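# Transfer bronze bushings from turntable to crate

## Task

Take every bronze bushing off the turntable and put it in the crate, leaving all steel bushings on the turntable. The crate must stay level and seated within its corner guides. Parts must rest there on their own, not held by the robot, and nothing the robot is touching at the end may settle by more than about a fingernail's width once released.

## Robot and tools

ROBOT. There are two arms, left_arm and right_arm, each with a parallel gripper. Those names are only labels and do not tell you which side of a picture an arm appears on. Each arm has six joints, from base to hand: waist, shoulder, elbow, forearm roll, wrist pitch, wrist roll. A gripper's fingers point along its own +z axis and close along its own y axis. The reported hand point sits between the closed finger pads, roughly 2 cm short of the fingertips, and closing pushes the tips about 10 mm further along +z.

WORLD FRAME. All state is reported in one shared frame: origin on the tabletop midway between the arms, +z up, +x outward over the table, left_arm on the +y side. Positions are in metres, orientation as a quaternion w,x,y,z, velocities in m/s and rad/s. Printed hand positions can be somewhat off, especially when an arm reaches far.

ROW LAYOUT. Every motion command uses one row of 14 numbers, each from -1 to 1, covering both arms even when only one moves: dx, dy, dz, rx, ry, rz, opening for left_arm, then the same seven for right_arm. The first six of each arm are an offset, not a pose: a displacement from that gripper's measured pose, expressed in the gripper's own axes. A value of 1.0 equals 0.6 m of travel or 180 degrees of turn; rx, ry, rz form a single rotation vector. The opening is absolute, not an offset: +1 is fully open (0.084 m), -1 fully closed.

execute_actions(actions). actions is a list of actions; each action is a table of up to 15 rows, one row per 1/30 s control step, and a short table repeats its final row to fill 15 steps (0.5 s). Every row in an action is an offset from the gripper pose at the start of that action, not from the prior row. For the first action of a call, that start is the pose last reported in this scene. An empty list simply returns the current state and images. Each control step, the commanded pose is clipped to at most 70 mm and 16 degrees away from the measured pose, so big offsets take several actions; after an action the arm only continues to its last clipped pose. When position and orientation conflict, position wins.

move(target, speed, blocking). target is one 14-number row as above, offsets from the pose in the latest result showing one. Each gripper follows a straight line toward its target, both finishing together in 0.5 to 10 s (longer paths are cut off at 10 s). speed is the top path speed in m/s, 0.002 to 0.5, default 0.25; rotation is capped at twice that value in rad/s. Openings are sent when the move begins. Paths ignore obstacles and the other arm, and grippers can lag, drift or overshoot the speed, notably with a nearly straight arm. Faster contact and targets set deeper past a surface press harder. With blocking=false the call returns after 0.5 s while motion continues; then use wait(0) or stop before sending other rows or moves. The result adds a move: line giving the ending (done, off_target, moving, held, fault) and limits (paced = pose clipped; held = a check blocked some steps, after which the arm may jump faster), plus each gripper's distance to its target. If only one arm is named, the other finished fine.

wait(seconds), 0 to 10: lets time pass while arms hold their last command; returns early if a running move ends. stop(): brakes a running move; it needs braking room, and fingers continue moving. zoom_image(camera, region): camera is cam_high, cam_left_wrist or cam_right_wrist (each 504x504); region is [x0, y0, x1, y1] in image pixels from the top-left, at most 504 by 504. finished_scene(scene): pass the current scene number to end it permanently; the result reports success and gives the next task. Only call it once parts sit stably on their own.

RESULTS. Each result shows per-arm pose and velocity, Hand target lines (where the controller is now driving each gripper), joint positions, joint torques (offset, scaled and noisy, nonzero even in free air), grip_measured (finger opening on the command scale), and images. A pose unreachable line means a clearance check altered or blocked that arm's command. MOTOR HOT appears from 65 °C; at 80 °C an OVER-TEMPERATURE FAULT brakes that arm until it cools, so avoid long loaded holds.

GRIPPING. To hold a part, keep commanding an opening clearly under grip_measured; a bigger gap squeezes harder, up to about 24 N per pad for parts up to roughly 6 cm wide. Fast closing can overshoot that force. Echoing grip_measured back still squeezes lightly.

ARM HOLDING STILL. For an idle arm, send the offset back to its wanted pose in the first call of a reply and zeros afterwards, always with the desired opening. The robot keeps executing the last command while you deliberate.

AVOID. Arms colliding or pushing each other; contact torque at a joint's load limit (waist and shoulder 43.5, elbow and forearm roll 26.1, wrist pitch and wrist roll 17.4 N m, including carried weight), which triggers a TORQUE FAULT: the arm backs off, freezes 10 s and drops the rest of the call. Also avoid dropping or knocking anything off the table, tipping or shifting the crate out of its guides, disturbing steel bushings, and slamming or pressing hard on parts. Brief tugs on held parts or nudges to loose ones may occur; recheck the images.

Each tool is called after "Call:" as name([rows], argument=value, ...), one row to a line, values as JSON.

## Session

Call:
execute_actions(actions=[])

Scene clock: 0.00 s.
left_arm: end_effector_position=(+0.3604, -0.2560, +0.2649) grip_measured=+1.00 end_effector_quat_wxyz=(+0.147, +0.984, +0.097, +0.035) end_effector_velocity=(-0.000, +0.000, -0.000) end_effector_angular_velocity=(+0.000, +0.001, +0.001) | right_arm: end_effector_position=(+0.7675, -0.5811, +0.2741) grip_measured=+1.00 end_effector_quat_wxyz=(-0.383, +0.669, -0.315, +0.554) end_effector_velocity=(+0.000, -0.000, -0.000) end_effector_angular_velocity=(-0.003, +0.001, +0.000)
Joint positions: left_arm=[-1.037  0.328 -1.573 -0.092  0.952 -1.142  0.084] | right_arm=[-0.202  0.788 -1.904  2.184  0.565 -1.267  0.084]
Joint velocities: left_arm=[-0.    -0.     0.    -0.     0.001 -0.001 -0.   ] | right_arm=[-0.     0.001 -0.001 -0.002 -0.001 -0.001  0.   ]
Joint torques (N m, as the arm reports them, + toward a larger angle): no reading
Motor temperatures (°C, as the motors report them): left_arm=[33 36 41 34 39 36] | right_arm=[35 32 43 33 41 36]
Hand target (left_arm): +0.360, -0.256, +0.265; +0.147, +0.984, +0.097, +0.035
Hand target (right_arm): +0.767, -0.581, +0.274; -0.383, +0.669, -0.315, +0.554
camera_calibration (this result's frames):
cam_left_wrist: T_world_to_cam=[[0.175043, -0.940957, 0.289757, -0.348427], [-0.979367, -0.196597, -0.0467883, 0.384849], [0.100991, -0.275589, -0.955956, 0.280498], [0, 0, 0, 1]] pos_world=[0.409571, -0.174893, 0.387109]
cam_right_wrist: T_world_to_cam=[[0.0122424, -0.508231, -0.861134, -0.0375467], [-0.187623, 0.844735, -0.501219, 0.841912], [0.982165, 0.167705, -0.0850144, -0.505855], [0, 0, 0, 1]] pos_world=[0.655255, -0.64544, 0.346645]

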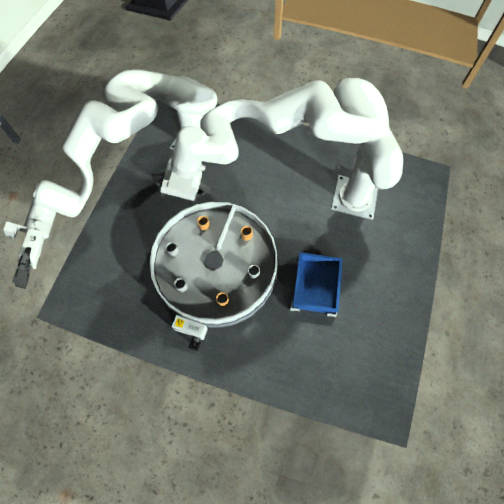

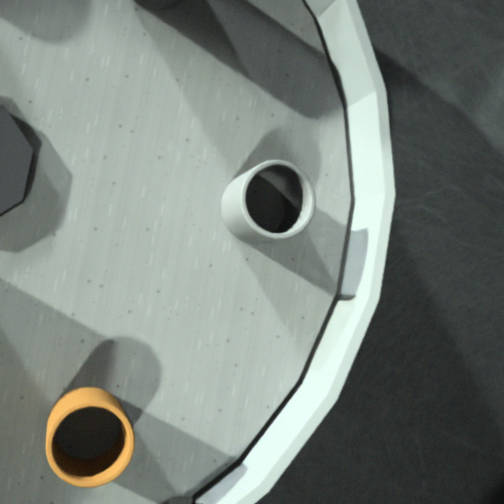

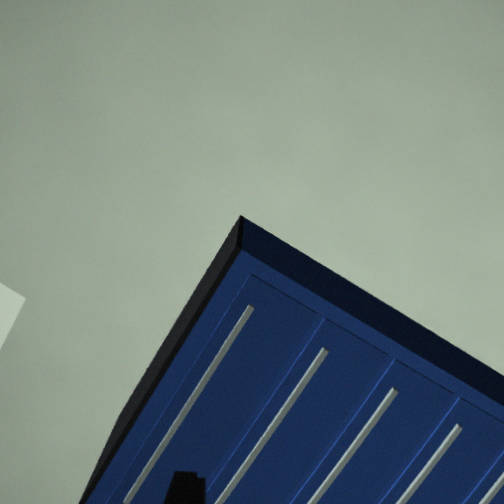

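Call:
move(target=[0.012,-0.348,0.006,0.089,0.055,-0.433,0.3,0,0,0,0,0,0,1], speed=0.4)

Scene clock: 11.73 s.
left_arm: end_effector_position=(+0.3301, -0.0601, +0.1995) grip_measured=+0.29 end_effector_quat_wxyz=(+0.000, +0.708, +0.706, +0.000) end_effector_velocity=(+0.000, +0.003, -0.001) end_effector_angular_velocity=(+0.003, +0.002, +0.010) | right_arm: end_effector_position=(+0.7675, -0.5811, +0.2741) grip_measured=+1.00 end_effector_quat_wxyz=(-0.383, +0.669, -0.315, +0.554) end_effector_velocity=(-0.000, -0.000, -0.000) end_effector_angular_velocity=(-0.003, +0.001, +0.000)
Joint positions: left_arm=[-0.89  -0.014 -1.042  0.001  1.055 -2.408  0.056] | right_arm=[-0.202  0.788 -1.904  2.184  0.565 -1.267  0.084]
Joint velocities: left_arm=[ 0.004 -0.002  0.006  0.    -0.    -0.006 -0.   ] | right_arm=[ 0.     0.    -0.    -0.002 -0.001 -0.001  0.   ]
Joint torques (N m, as the arm reports them, + toward a larger angle): left_arm=[  0.08 -25.34 -12.28  -1.24  -2.05  -0.08] | right_arm=[ -0.88 -40.51 -24.98  -0.45   1.48   0.19]
Motor temperatures (°C, as the motors report them): left_arm=[33 37 46 34 40 36] | right_arm=[35 34 47 33 41 36]
Hand target (left_arm): +0.330, -0.060, +0.199; +0.000, +0.708, +0.707, +0.000
Hand target (right_arm): +0.767, -0.581, +0.274; -0.383, +0.669, -0.315, +0.554
Off the commanded pose (left_arm): 0.000 m, 0 deg.
Off the commanded pose (right_arm): 0.000 m, 0 deg.
move: done
camera_calibration (this result's frames):
cam_left_wrist: T_world_to_cam=[[0.999934, -0.00975884, -0.00611381, -0.297105], [-0.00978728, -0.999941, -0.00463904, 0.0139196], [-0.00606818, 0.00469857, -0.999971, 0.335964], [0, 0, 0, 1]] pos_world=[0.29926, 0.00944082, 0.334202]
cam_right_wrist: T_world_to_cam=[[0.0122423, -0.50823, -0.861134, -0.0375466], [-0.187623, 0.844735, -0.501219, 0.841911], [0.982165, 0.167705, -0.0850144, -0.505855], [0, 0, 0, 1]] pos_world=[0.655255, -0.64544, 0.346645]

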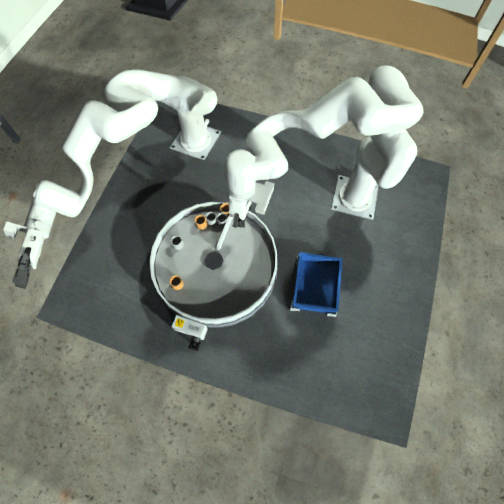

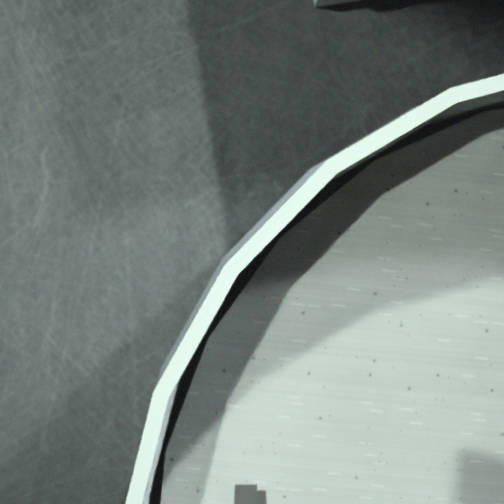

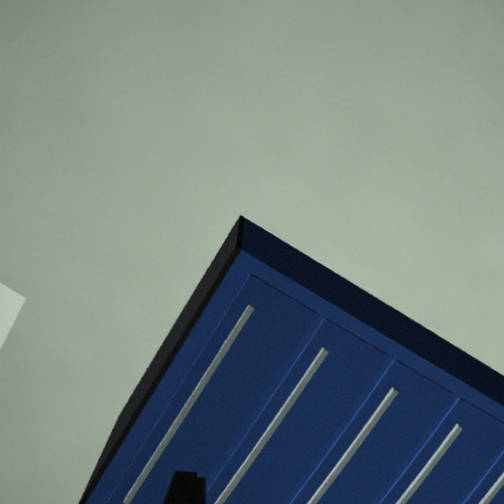

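Call:
move(target=[-0.183,-0.05,-0.08,0,0,0.5,0.3,0,0,0,0,0,0,1], speed=0.4)

Call:
wait(seconds=3)

Scene clock: 21.33 s.
left_arm: end_effector_position=(+0.2998, -0.1694, +0.2477) grip_measured=+0.29 end_effector_quat_wxyz=(+0.000, +1.000, -0.001, +0.001) end_effector_velocity=(-0.001, -0.001, +0.001) end_effector_angular_velocity=(-0.000, +0.002, -0.010) | right_arm: end_effector_position=(+0.7675, -0.5811, +0.2741) grip_measured=+1.00 end_effector_quat_wxyz=(-0.383, +0.669, -0.315, +0.554) end_effector_velocity=(+0.000, +0.000, +0.000) end_effector_angular_velocity=(+0.000, -0.001, +0.000)
Joint positions: left_arm=[-1.07   0.19  -1.433  0.001  1.241 -1.019  0.056] | right_arm=[-0.202  0.788 -1.904  2.184  0.565 -1.267  0.084]
Joint velocities: left_arm=[-0.002  0.003 -0.006 -0.002  0.004  0.009  0.   ] | right_arm=[-0.     0.     0.     0.001  0.001 -0.001 -0.   ]
Joint torques (N m, as the arm reports them, + toward a larger angle): left_arm=[  0.18 -31.95 -12.49  -1.18  -2.33  -0.39] | right_arm=[ -0.64 -40.88 -25.05  -0.3    1.56   0.02]
Motor temperatures (°C, as the motors report them): left_arm=[33 38 48 34 40 36] | right_arm=[35 36 49 33 41 36]
Hand target (left_arm): +0.300, -0.170, +0.248; +0.000, +1.000, -0.001, +0.001
Hand target (right_arm): +0.767, -0.581, +0.274; -0.383, +0.669, -0.315, +0.554
Off the commanded pose (left_arm): 0.000 m, 0 deg.
Off the commanded pose (right_arm): 0.000 m, 0 deg.
move: done
camera_calibration (this result's frames):
cam_left_wrist: T_world_to_cam=[[-0.00859461, -0.99994, -0.00673193, -0.132895], [-0.999943, 0.00863726, -0.00633206, 0.372668], [0.00638983, 0.00667712, -0.999957, 0.381158], [0, 0, 0, 1]] pos_world=[0.369069, -0.138651, 0.382607]
cam_right_wrist: T_world_to_cam=[[0.0122425, -0.50823, -0.861134, -0.0375466], [-0.187623, 0.844735, -0.501219, 0.841911], [0.982165, 0.167705, -0.0850142, -0.505855], [0, 0, 0, 1]] pos_world=[0.655255, -0.64544, 0.346645]

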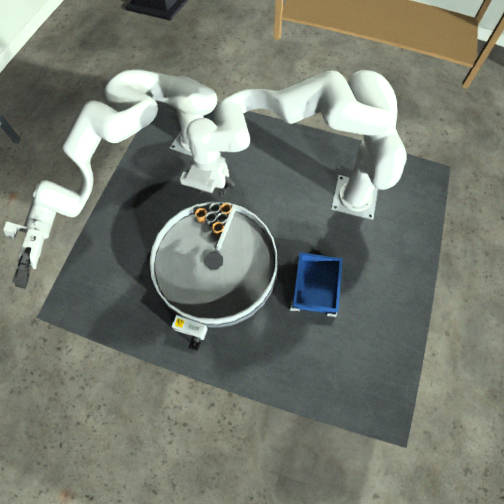

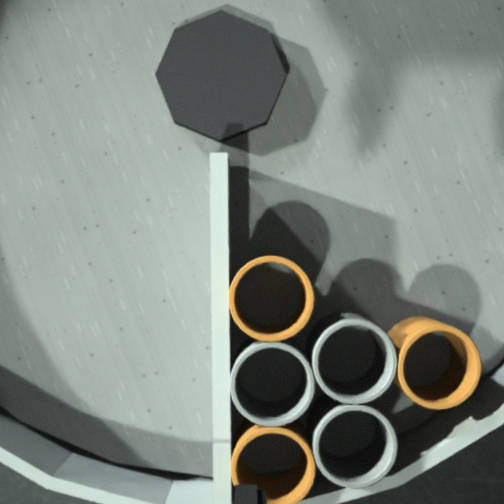

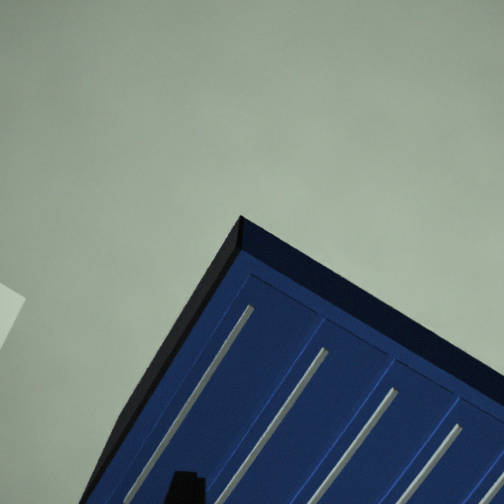

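Scene clock: 24.33 s.
left_arm: end_effector_position=(+0.2998, -0.1696, +0.2478) grip_measured=+0.29 end_effector_quat_wxyz=(+0.000, +1.000, -0.001, +0.001) end_effector_velocity=(+0.000, -0.000, +0.001) end_effector_angular_velocity=(-0.001, -0.001, +0.001) | right_arm: end_effector_position=(+0.7675, -0.5811, +0.2741) grip_measured=+1.00 end_effector_quat_wxyz=(-0.383, +0.669, -0.315, +0.554) end_effector_velocity=(+0.000, -0.000, -0.000) end_effector_angular_velocity=(+0.003, +0.000, -0.001)
Joint positions: left_arm=[-1.071  0.191 -1.433  0.001  1.242 -1.018  0.056] | right_arm=[-0.202  0.788 -1.904  2.184  0.565 -1.267  0.084]
Joint velocities: left_arm=[-0.    -0.    -0.001  0.     0.001 -0.001 -0.   ] | right_arm=[-0.     0.001 -0.     0.002 -0.     0.001 -0.   ]
Joint torques (N m, as the arm reports them, + toward a larger angle): left_arm=[ -0.02 -31.79 -12.54  -0.64  -2.36   0.14] | right_arm=[ -0.83 -40.63 -25.29  -0.24   1.56   0.09]
Motor temperatures (°C, as the motors report them): left_arm=[33 38 48 34 40 36] | right_arm=[35 36 49 33 41 36]
Hand target (left_arm): +0.300, -0.170, +0.248; +0.000, +1.000, -0.001, +0.001
Hand target (right_arm): +0.767, -0.581, +0.274; -0.383, +0.669, -0.315, +0.554
Off the commanded pose (left_arm): 0.000 m, 0 deg.
Off the commanded pose (right_arm): 0.000 m, 0 deg.
wait: 3.00 s; at rest by 0.17 s
camera_calibration (this result's frames):
cam_left_wrist: T_world_to_cam=[[-0.00946372, -0.999933, -0.0067062, -0.132768], [-0.999936, 0.00950542, -0.00621412, 0.372738], [0.00627745, 0.00664696, -0.999958, 0.381241], [0, 0, 0, 1]] pos_world=[0.369064, -0.138837, 0.38265]
cam_right_wrist: T_world_to_cam=[[0.0122423, -0.50823, -0.861134, -0.0375465], [-0.187623, 0.844735, -0.501219, 0.841911], [0.982165, 0.167705, -0.0850144, -0.505855], [0, 0, 0, 1]] pos_world=[0.655255, -0.64544, 0.346645]

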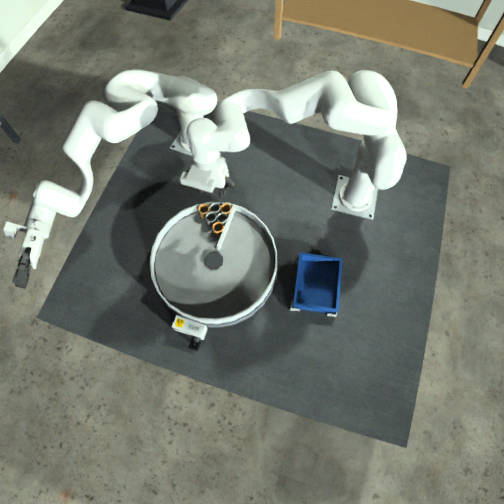

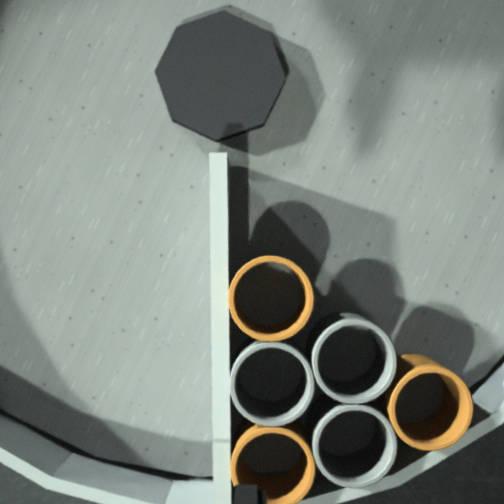

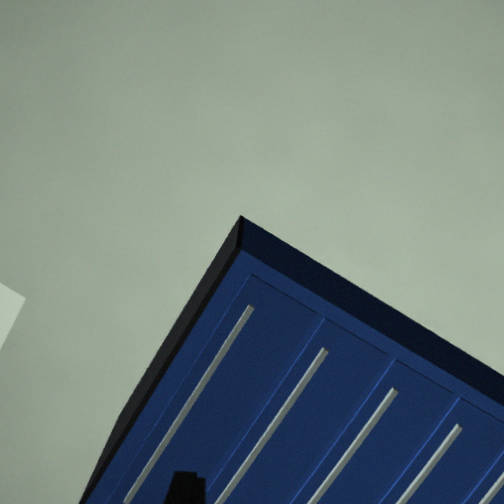

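Call:
move(target=[0.074,-0.016,0.17,0,0,0,-0.5,0,0,0,0,0,0,1], speed=0.2)

Scene clock: 30.10 s.
left_arm: end_effector_position=(+0.3443, -0.1608, +0.1466) grip_measured=-0.52 end_effector_quat_wxyz=(+0.001, +1.000, -0.001, +0.001) end_effector_velocity=(-0.001, +0.001, -0.005) end_effector_angular_velocity=(+0.006, +0.005, -0.001) | right_arm: end_effector_position=(+0.7675, -0.5811, +0.2741) grip_measured=+1.00 end_effector_quat_wxyz=(-0.383, +0.669, -0.315, +0.554) end_effector_velocity=(+0.000, -0.000, -0.001) end_effector_angular_velocity=(+0.000, -0.000, -0.001)
Joint positions: left_arm=[-0.993  0.331 -1.328  0.001  0.995 -0.94   0.021] | right_arm=[-0.202  0.788 -1.904  2.184  0.565 -1.267  0.084]
Joint velocities: left_arm=[ 0.     0.007  0.003 -0.001 -0.003  0.002 -0.   ] | right_arm=[-0.     0.001 -0.     0.002  0.    -0.002 -0.   ]
Joint torques (N m, as the arm reports them, + toward a larger angle): left_arm=[  0.09 -34.24 -12.07  -1.09  -2.34   0.  ] | right_arm=[ -0.67 -40.74 -24.79  -0.41   1.52   0.12]
Motor temperatures (°C, as the motors report them): left_arm=[33 38 49 34 40 36] | right_arm=[35 36 50 33 41 36]
Hand target (left_arm): +0.344, -0.160, +0.146; +0.000, +1.000, -0.001, +0.001
Hand target (right_arm): +0.767, -0.581, +0.274; -0.383, +0.669, -0.315, +0.554
Off the commanded pose (left_arm): 0.001 m, 0 deg.
Off the commanded pose (right_arm): 0.000 m, 0 deg.
move: done
camera_calibration (this result's frames):
cam_left_wrist: T_world_to_cam=[[-0.0100339, -0.999934, -0.00561568, -0.124221], [-0.999926, 0.0100724, -0.00686903, 0.416668], [0.00692514, 0.00554634, -0.999961, 0.279337], [0, 0, 0, 1]] pos_world=[0.413456, -0.129959, 0.28149]
cam_right_wrist: T_world_to_cam=[[0.0122423, -0.50823, -0.861134, -0.0375465], [-0.187623, 0.844735, -0.501219, 0.841911], [0.982165, 0.167705, -0.0850145, -0.505855], [0, 0, 0, 1]] pos_world=[0.655255, -0.64544, 0.346645]

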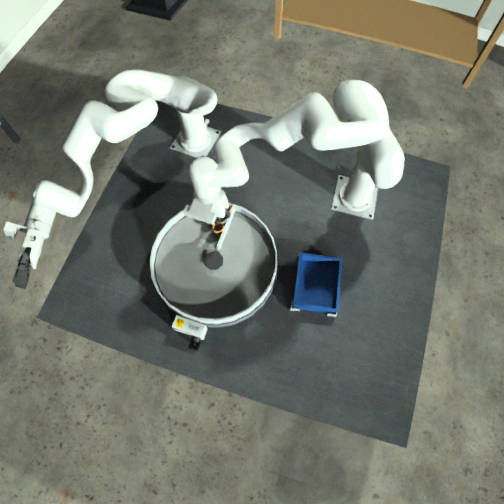

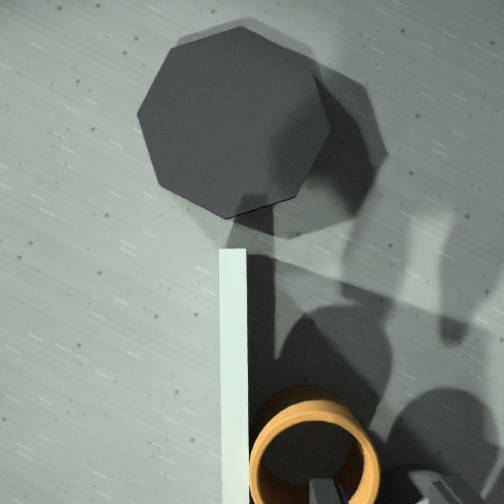

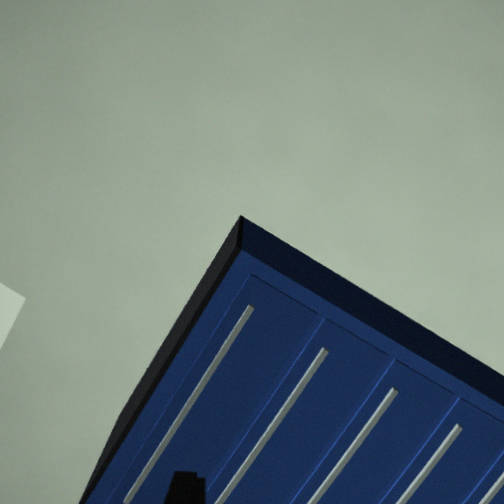

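Call:
move(target=[0.013,0,0.075,0,0,0,-0.5,0,0,0,0,0,0,1], speed=0.04)

Scene clock: 35.00 s.
left_arm: end_effector_position=(+0.3499, -0.1604, +0.0989) grip_measured=-0.52 end_effector_quat_wxyz=(-0.001, +1.000, -0.002, -0.001) end_effector_velocity=(+0.003, +0.000, +0.002) end_effector_angular_velocity=(-0.003, -0.004, +0.004) | right_arm: end_effector_position=(+0.7675, -0.5811, +0.2741) grip_measured=+1.00 end_effector_quat_wxyz=(-0.383, +0.669, -0.315, +0.554) end_effector_velocity=(+0.000, +0.001, +0.000) end_effector_angular_velocity=(+0.001, -0.001, +0.002)
Joint positions: left_arm=[-0.984  0.411 -1.299 -0.     0.892 -0.929  0.021] | right_arm=[-0.202  0.788 -1.904  2.184  0.565 -1.267  0.084]
Joint velocities: left_arm=[ 0.005 -0.001 -0.003  0.002 -0.001 -0.001 -0.   ] | right_arm=[-0.     0.     0.    -0.001  0.003  0.001  0.   ]
Joint torques (N m, as the arm reports them, + toward a larger angle): left_arm=[  2.56 -33.48  -9.64  -0.41  -0.55   0.07] | right_arm=[ -0.67 -40.49 -24.96  -0.45   1.49   0.16]
Motor temperatures (°C, as the motors report them): left_arm=[33 38 49 34 40 36] | right_arm=[35 37 50 33 41 36]
Hand target (left_arm): +0.352, -0.161, +0.102; +0.001, +1.000, -0.001, +0.001
Hand target (right_arm): +0.767, -0.581, +0.274; -0.383, +0.669, -0.315, +0.554
Off the commanded pose (left_arm): 0.004 m, 0 deg.
Off the commanded pose (right_arm): 0.000 m, 0 deg.
move: off_target (left_arm)
camera_calibration (this result's frames):
cam_left_wrist: T_world_to_cam=[[-0.0116516, -0.999882, -0.0100488, -0.123002], [-0.999929, 0.011676, -0.0023767, 0.421847], [0.00249375, 0.0100204, -0.999947, 0.233818], [0, 0, 0, 1]] pos_world=[0.419801, -0.130256, 0.233572]
cam_right_wrist: T_world_to_cam=[[0.0122422, -0.50823, -0.861134, -0.0375464], [-0.187623, 0.844735, -0.501219, 0.841911], [0.982165, 0.167705, -0.0850144, -0.505855], [0, 0, 0, 1]] pos_world=[0.655255, -0.64544, 0.346645]

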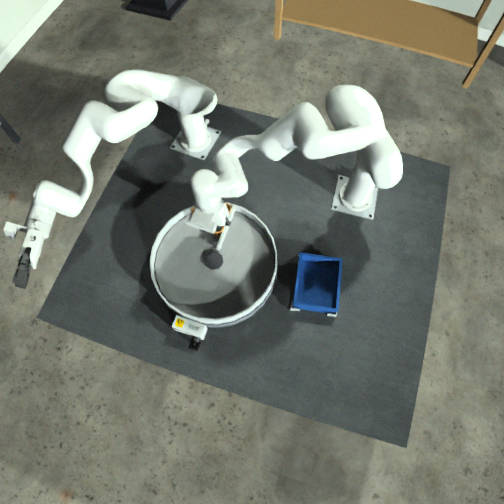

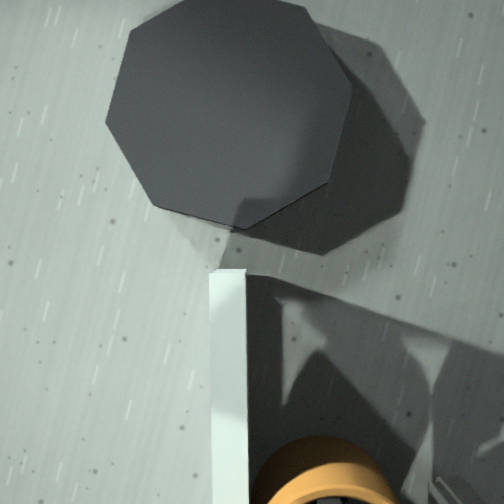

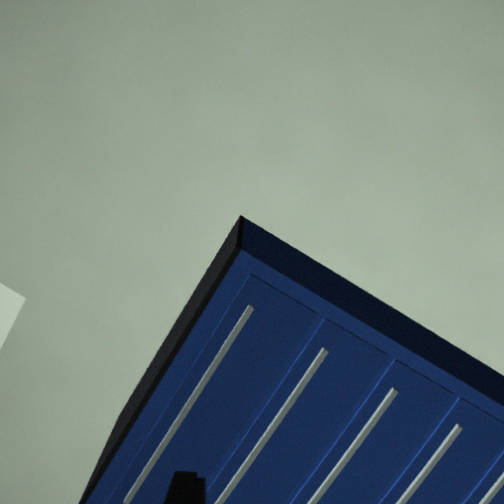

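Call:
move(target=[0,0,0,0,0,0,-1,0,0,0,0,0,0,1])

Call:
move(target=[0,0,-0.2,0,0,0,-1,0,0,0,0,0,0,1], speed=0.15)

Call:
move(target=[0.06,-0.68,0,0,0,0,-1,0,0,0,0,0,0,1], speed=0.25)

Scene clock: 42.03 s.
left_arm: end_effector_position=(+0.3501, -0.1607, +0.0994) grip_measured=-0.72 end_effector_quat_wxyz=(-0.001, +1.000, -0.002, -0.001) end_effector_velocity=(-0.000, +0.001, -0.000) end_effector_angular_velocity=(+0.001, +0.001, +0.001) | right_arm: end_effector_position=(+0.7675, -0.5811, +0.2741) grip_measured=+1.00 end_effector_quat_wxyz=(-0.383, +0.669, -0.315, +0.554) end_effector_velocity=(-0.000, +0.000, +0.000) end_effector_angular_velocity=(-0.001, +0.000, -0.000)
Joint positions: left_arm=[-0.984  0.41  -1.3   -0.     0.892 -0.929  0.012] | right_arm=[-0.202  0.788 -1.904  2.184  0.565 -1.267  0.084]
Joint velocities: left_arm=[ 0.    -0.     0.001 -0.     0.    -0.001  0.   ] | right_arm=[ 0.    -0.001  0.    -0.    -0.001 -0.001  0.   ]
Joint torques (N m, as the arm reports them, + toward a larger angle): left_arm=[ -0.97 -33.96 -11.17  -1.22  -2.06   0.27] | right_arm=[ -0.87 -40.4  -25.19  -0.41   1.56   0.13]
Motor temperatures (°C, as the motors report them): left_arm=[33 39 49 34 40 36] | right_arm=[35 37 51 33 41 36]
Hand target (left_arm): +0.350, -0.160, +0.099; -0.001, +1.000, -0.002, -0.001
Hand target (right_arm): +0.767, -0.581, +0.274; -0.383, +0.669, -0.315, +0.554
Off the commanded pose (left_arm): 0.001 m, 0 deg.
Off the commanded pose (right_arm): 0.000 m, 0 deg.
move: done
camera_calibration (this result's frames):
cam_left_wrist: T_world_to_cam=[[-0.0116852, -0.99989, -0.00910895, -0.12336], [-0.999927, 0.011714, -0.00310788, 0.422122], [0.00321424, 0.00907196, -0.999954, 0.23395], [0, 0, 0, 1]] pos_world=[0.419898, -0.130414, 0.234128]
cam_right_wrist: T_world_to_cam=[[0.0122421, -0.50823, -0.861134, -0.0375464], [-0.187623, 0.844735, -0.501219, 0.841912], [0.982165, 0.167705, -0.0850145, -0.505855], [0, 0, 0, 1]] pos_world=[0.655255, -0.64544, 0.346645]

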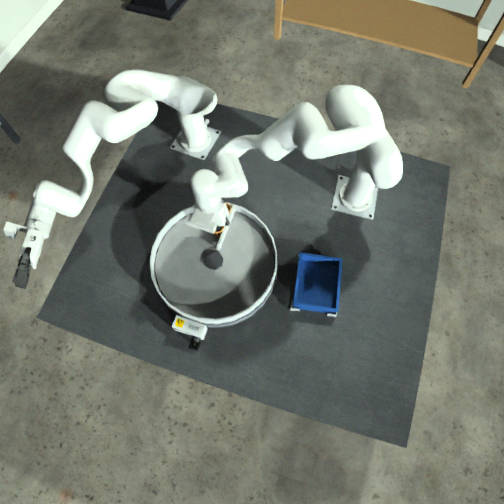

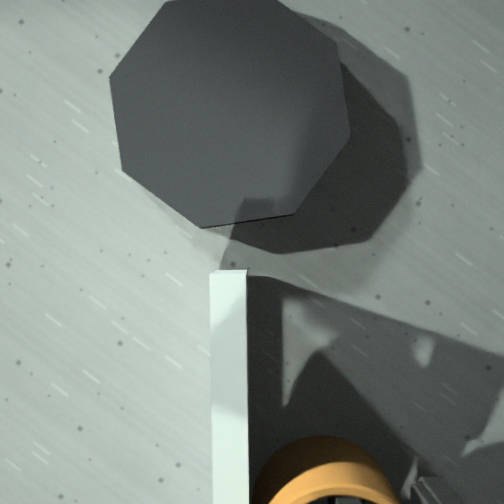

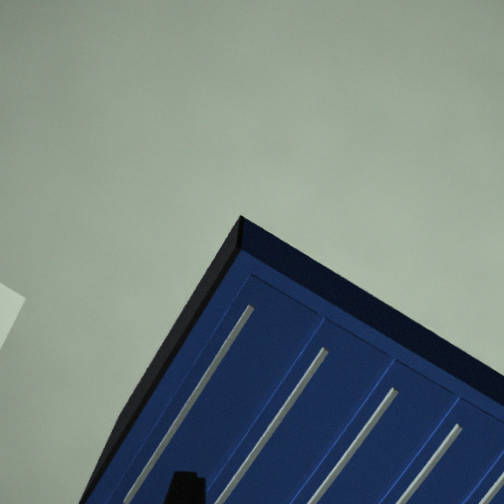

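Scene clock: 43.23 s.
left_arm: end_effector_position=(+0.3502, -0.1602, +0.2183) grip_measured=-0.72 end_effector_quat_wxyz=(-0.002, +1.000, -0.002, -0.001) end_effector_velocity=(-0.000, -0.001, +0.004) end_effector_angular_velocity=(-0.000, +0.000, -0.001) | right_arm: end_effector_position=(+0.7675, -0.5811, +0.2741) grip_measured=+1.00 end_effector_quat_wxyz=(-0.383, +0.669, -0.315, +0.554) end_effector_velocity=(-0.000, +0.000, -0.000) end_effector_angular_velocity=(+0.002, +0.001, -0.000)
Joint positions: left_arm=[-0.984  0.283 -1.473 -0.     1.195 -0.929  0.012] | right_arm=[-0.202  0.788 -1.904  2.184  0.565 -1.267  0.084]
Joint velocities: left_arm=[-0.001  0.    -0.011 -0.     0.011 -0.     0.   ] | right_arm=[ 0.    -0.     0.001  0.    -0.     0.002 -0.   ]
Joint torques (N m, as the arm reports them, + toward a larger angle): left_arm=[  0.71 -34.62 -12.83  -0.93  -2.41  -0.08] | right_arm=[ -0.94 -40.51 -25.15  -0.38   1.55   0.19]
Motor temperatures (°C, as the motors report them): left_arm=[33 39 49 34 40 36] | right_arm=[35 37 51 33 41 36]
Hand target (left_arm): +0.350, -0.161, +0.219; -0.001, +1.000, -0.002, -0.001
Hand target (right_arm): +0.767, -0.581, +0.274; -0.383, +0.669, -0.315, +0.554
Off the commanded pose (left_arm): 0.001 m, 0 deg.
Off the commanded pose (right_arm): 0.000 m, 0 deg.
move: done
camera_calibration (this result's frames):
cam_left_wrist: T_world_to_cam=[[-0.0112725, -0.99988, -0.0106504, -0.121658], [-0.999934, 0.0112972, -0.00226178, 0.422276], [0.00238183, 0.0106242, -0.999941, 0.353332], [0, 0, 0, 1]] pos_world=[0.420035, -0.130168, 0.35297]
cam_right_wrist: T_world_to_cam=[[0.0122421, -0.50823, -0.861134, -0.0375463], [-0.187623, 0.844735, -0.501219, 0.841912], [0.982165, 0.167705, -0.0850144, -0.505855], [0, 0, 0, 1]] pos_world=[0.655255, -0.64544, 0.346645]

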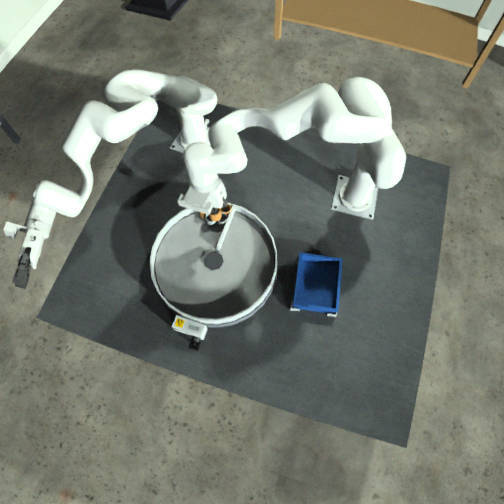

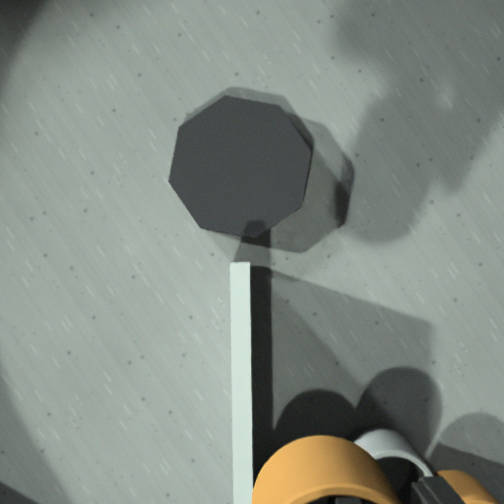

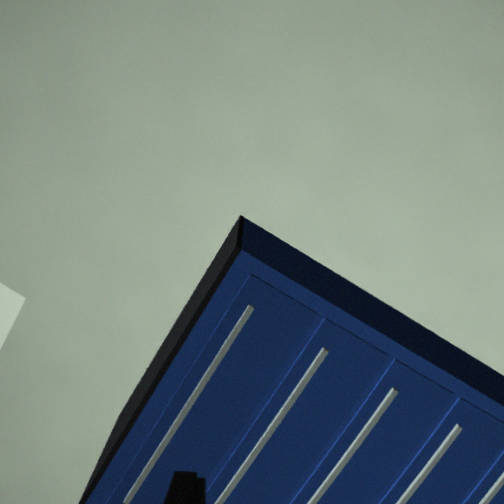

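Scene clock: 45.43 s.
left_arm: end_effector_position=(+0.3877, +0.2469, +0.2187) grip_measured=-0.72 end_effector_quat_wxyz=(-0.002, +1.000, -0.002, -0.002) end_effector_velocity=(+0.001, +0.002, +0.001) end_effector_angular_velocity=(-0.001, -0.001, -0.000) | right_arm: end_effector_position=(+0.7675, -0.5811, +0.2741) grip_measured=+1.00 end_effector_quat_wxyz=(-0.383, +0.669, -0.315, +0.554) end_effector_velocity=(-0.000, +0.000, -0.001) end_effector_angular_velocity=(+0.001, +0.000, +0.000)
Joint positions: left_arm=[-0.153 -0.353 -0.759  0.005  1.117 -0.1    0.012] | right_arm=[-0.202  0.788 -1.904  2.184  0.565 -1.267  0.084]
Joint velocities: left_arm=[ 0.006  0.    -0.002 -0.001  0.     0.007 -0.   ] | right_arm=[ 0.     0.     0.001  0.001  0.001 -0.001 -0.   ]
Joint torques (N m, as the arm reports them, + toward a larger angle): left_arm=[  0.1  -17.92 -12.79  -1.15  -2.5    0.13] | right_arm=[ -0.63 -40.17 -25.05  -0.37   1.46   0.19]
Motor temperatures (°C, as the motors report them): left_arm=[33 39 49 34 40 36] | right_arm=[35 37 51 33 41 36]
Hand target (left_arm): +0.388, +0.247, +0.219; -0.002, +1.000, -0.002, -0.002
Hand target (right_arm): +0.767, -0.581, +0.274; -0.383, +0.669, -0.315, +0.554
Off the commanded pose (left_arm): 0.001 m, 0 deg.
Off the commanded pose (right_arm): 0.000 m, 0 deg.
move: done
camera_calibration (this result's frames):
cam_left_wrist: T_world_to_cam=[[-0.0119167, -0.99986, -0.011732, 0.286369], [-0.999928, 0.0119332, -0.00133891, 0.45486], [0.00147872, 0.0117152, -0.99993, 0.349436], [0, 0, 0, 1]] pos_world=[0.457723, 0.276807, 0.353381]
cam_right_wrist: T_world_to_cam=[[0.0122422, -0.50823, -0.861134, -0.0375462], [-0.187623, 0.844735, -0.501219, 0.841912], [0.982165, 0.167705, -0.0850142, -0.505855], [0, 0, 0, 1]] pos_world=[0.655255, -0.64544, 0.346645]

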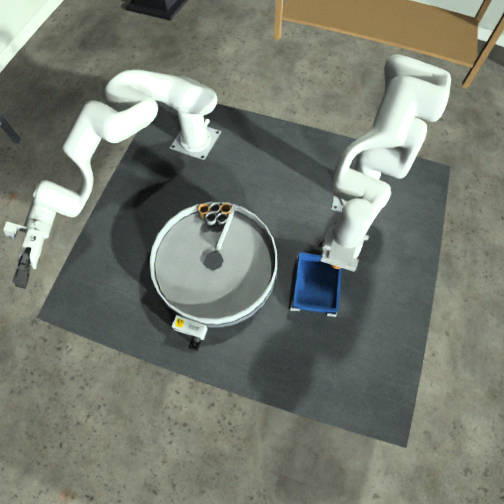

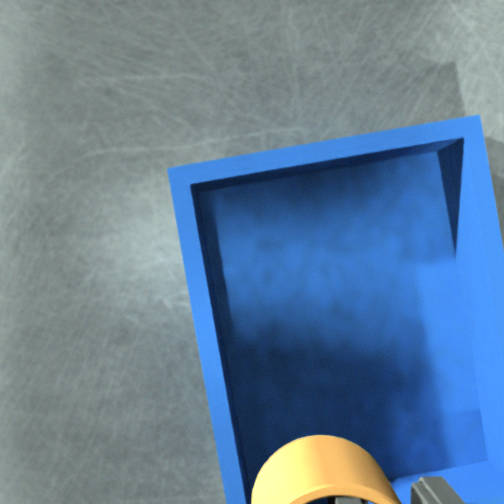

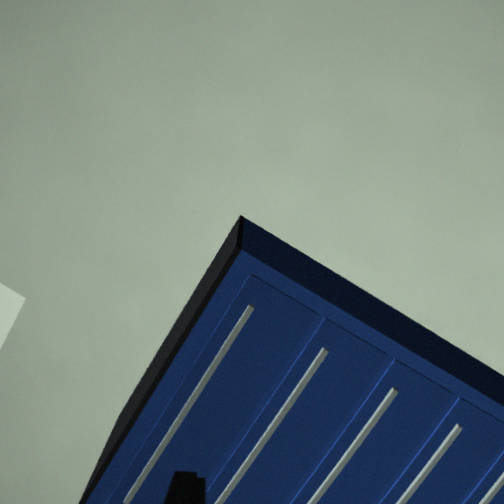

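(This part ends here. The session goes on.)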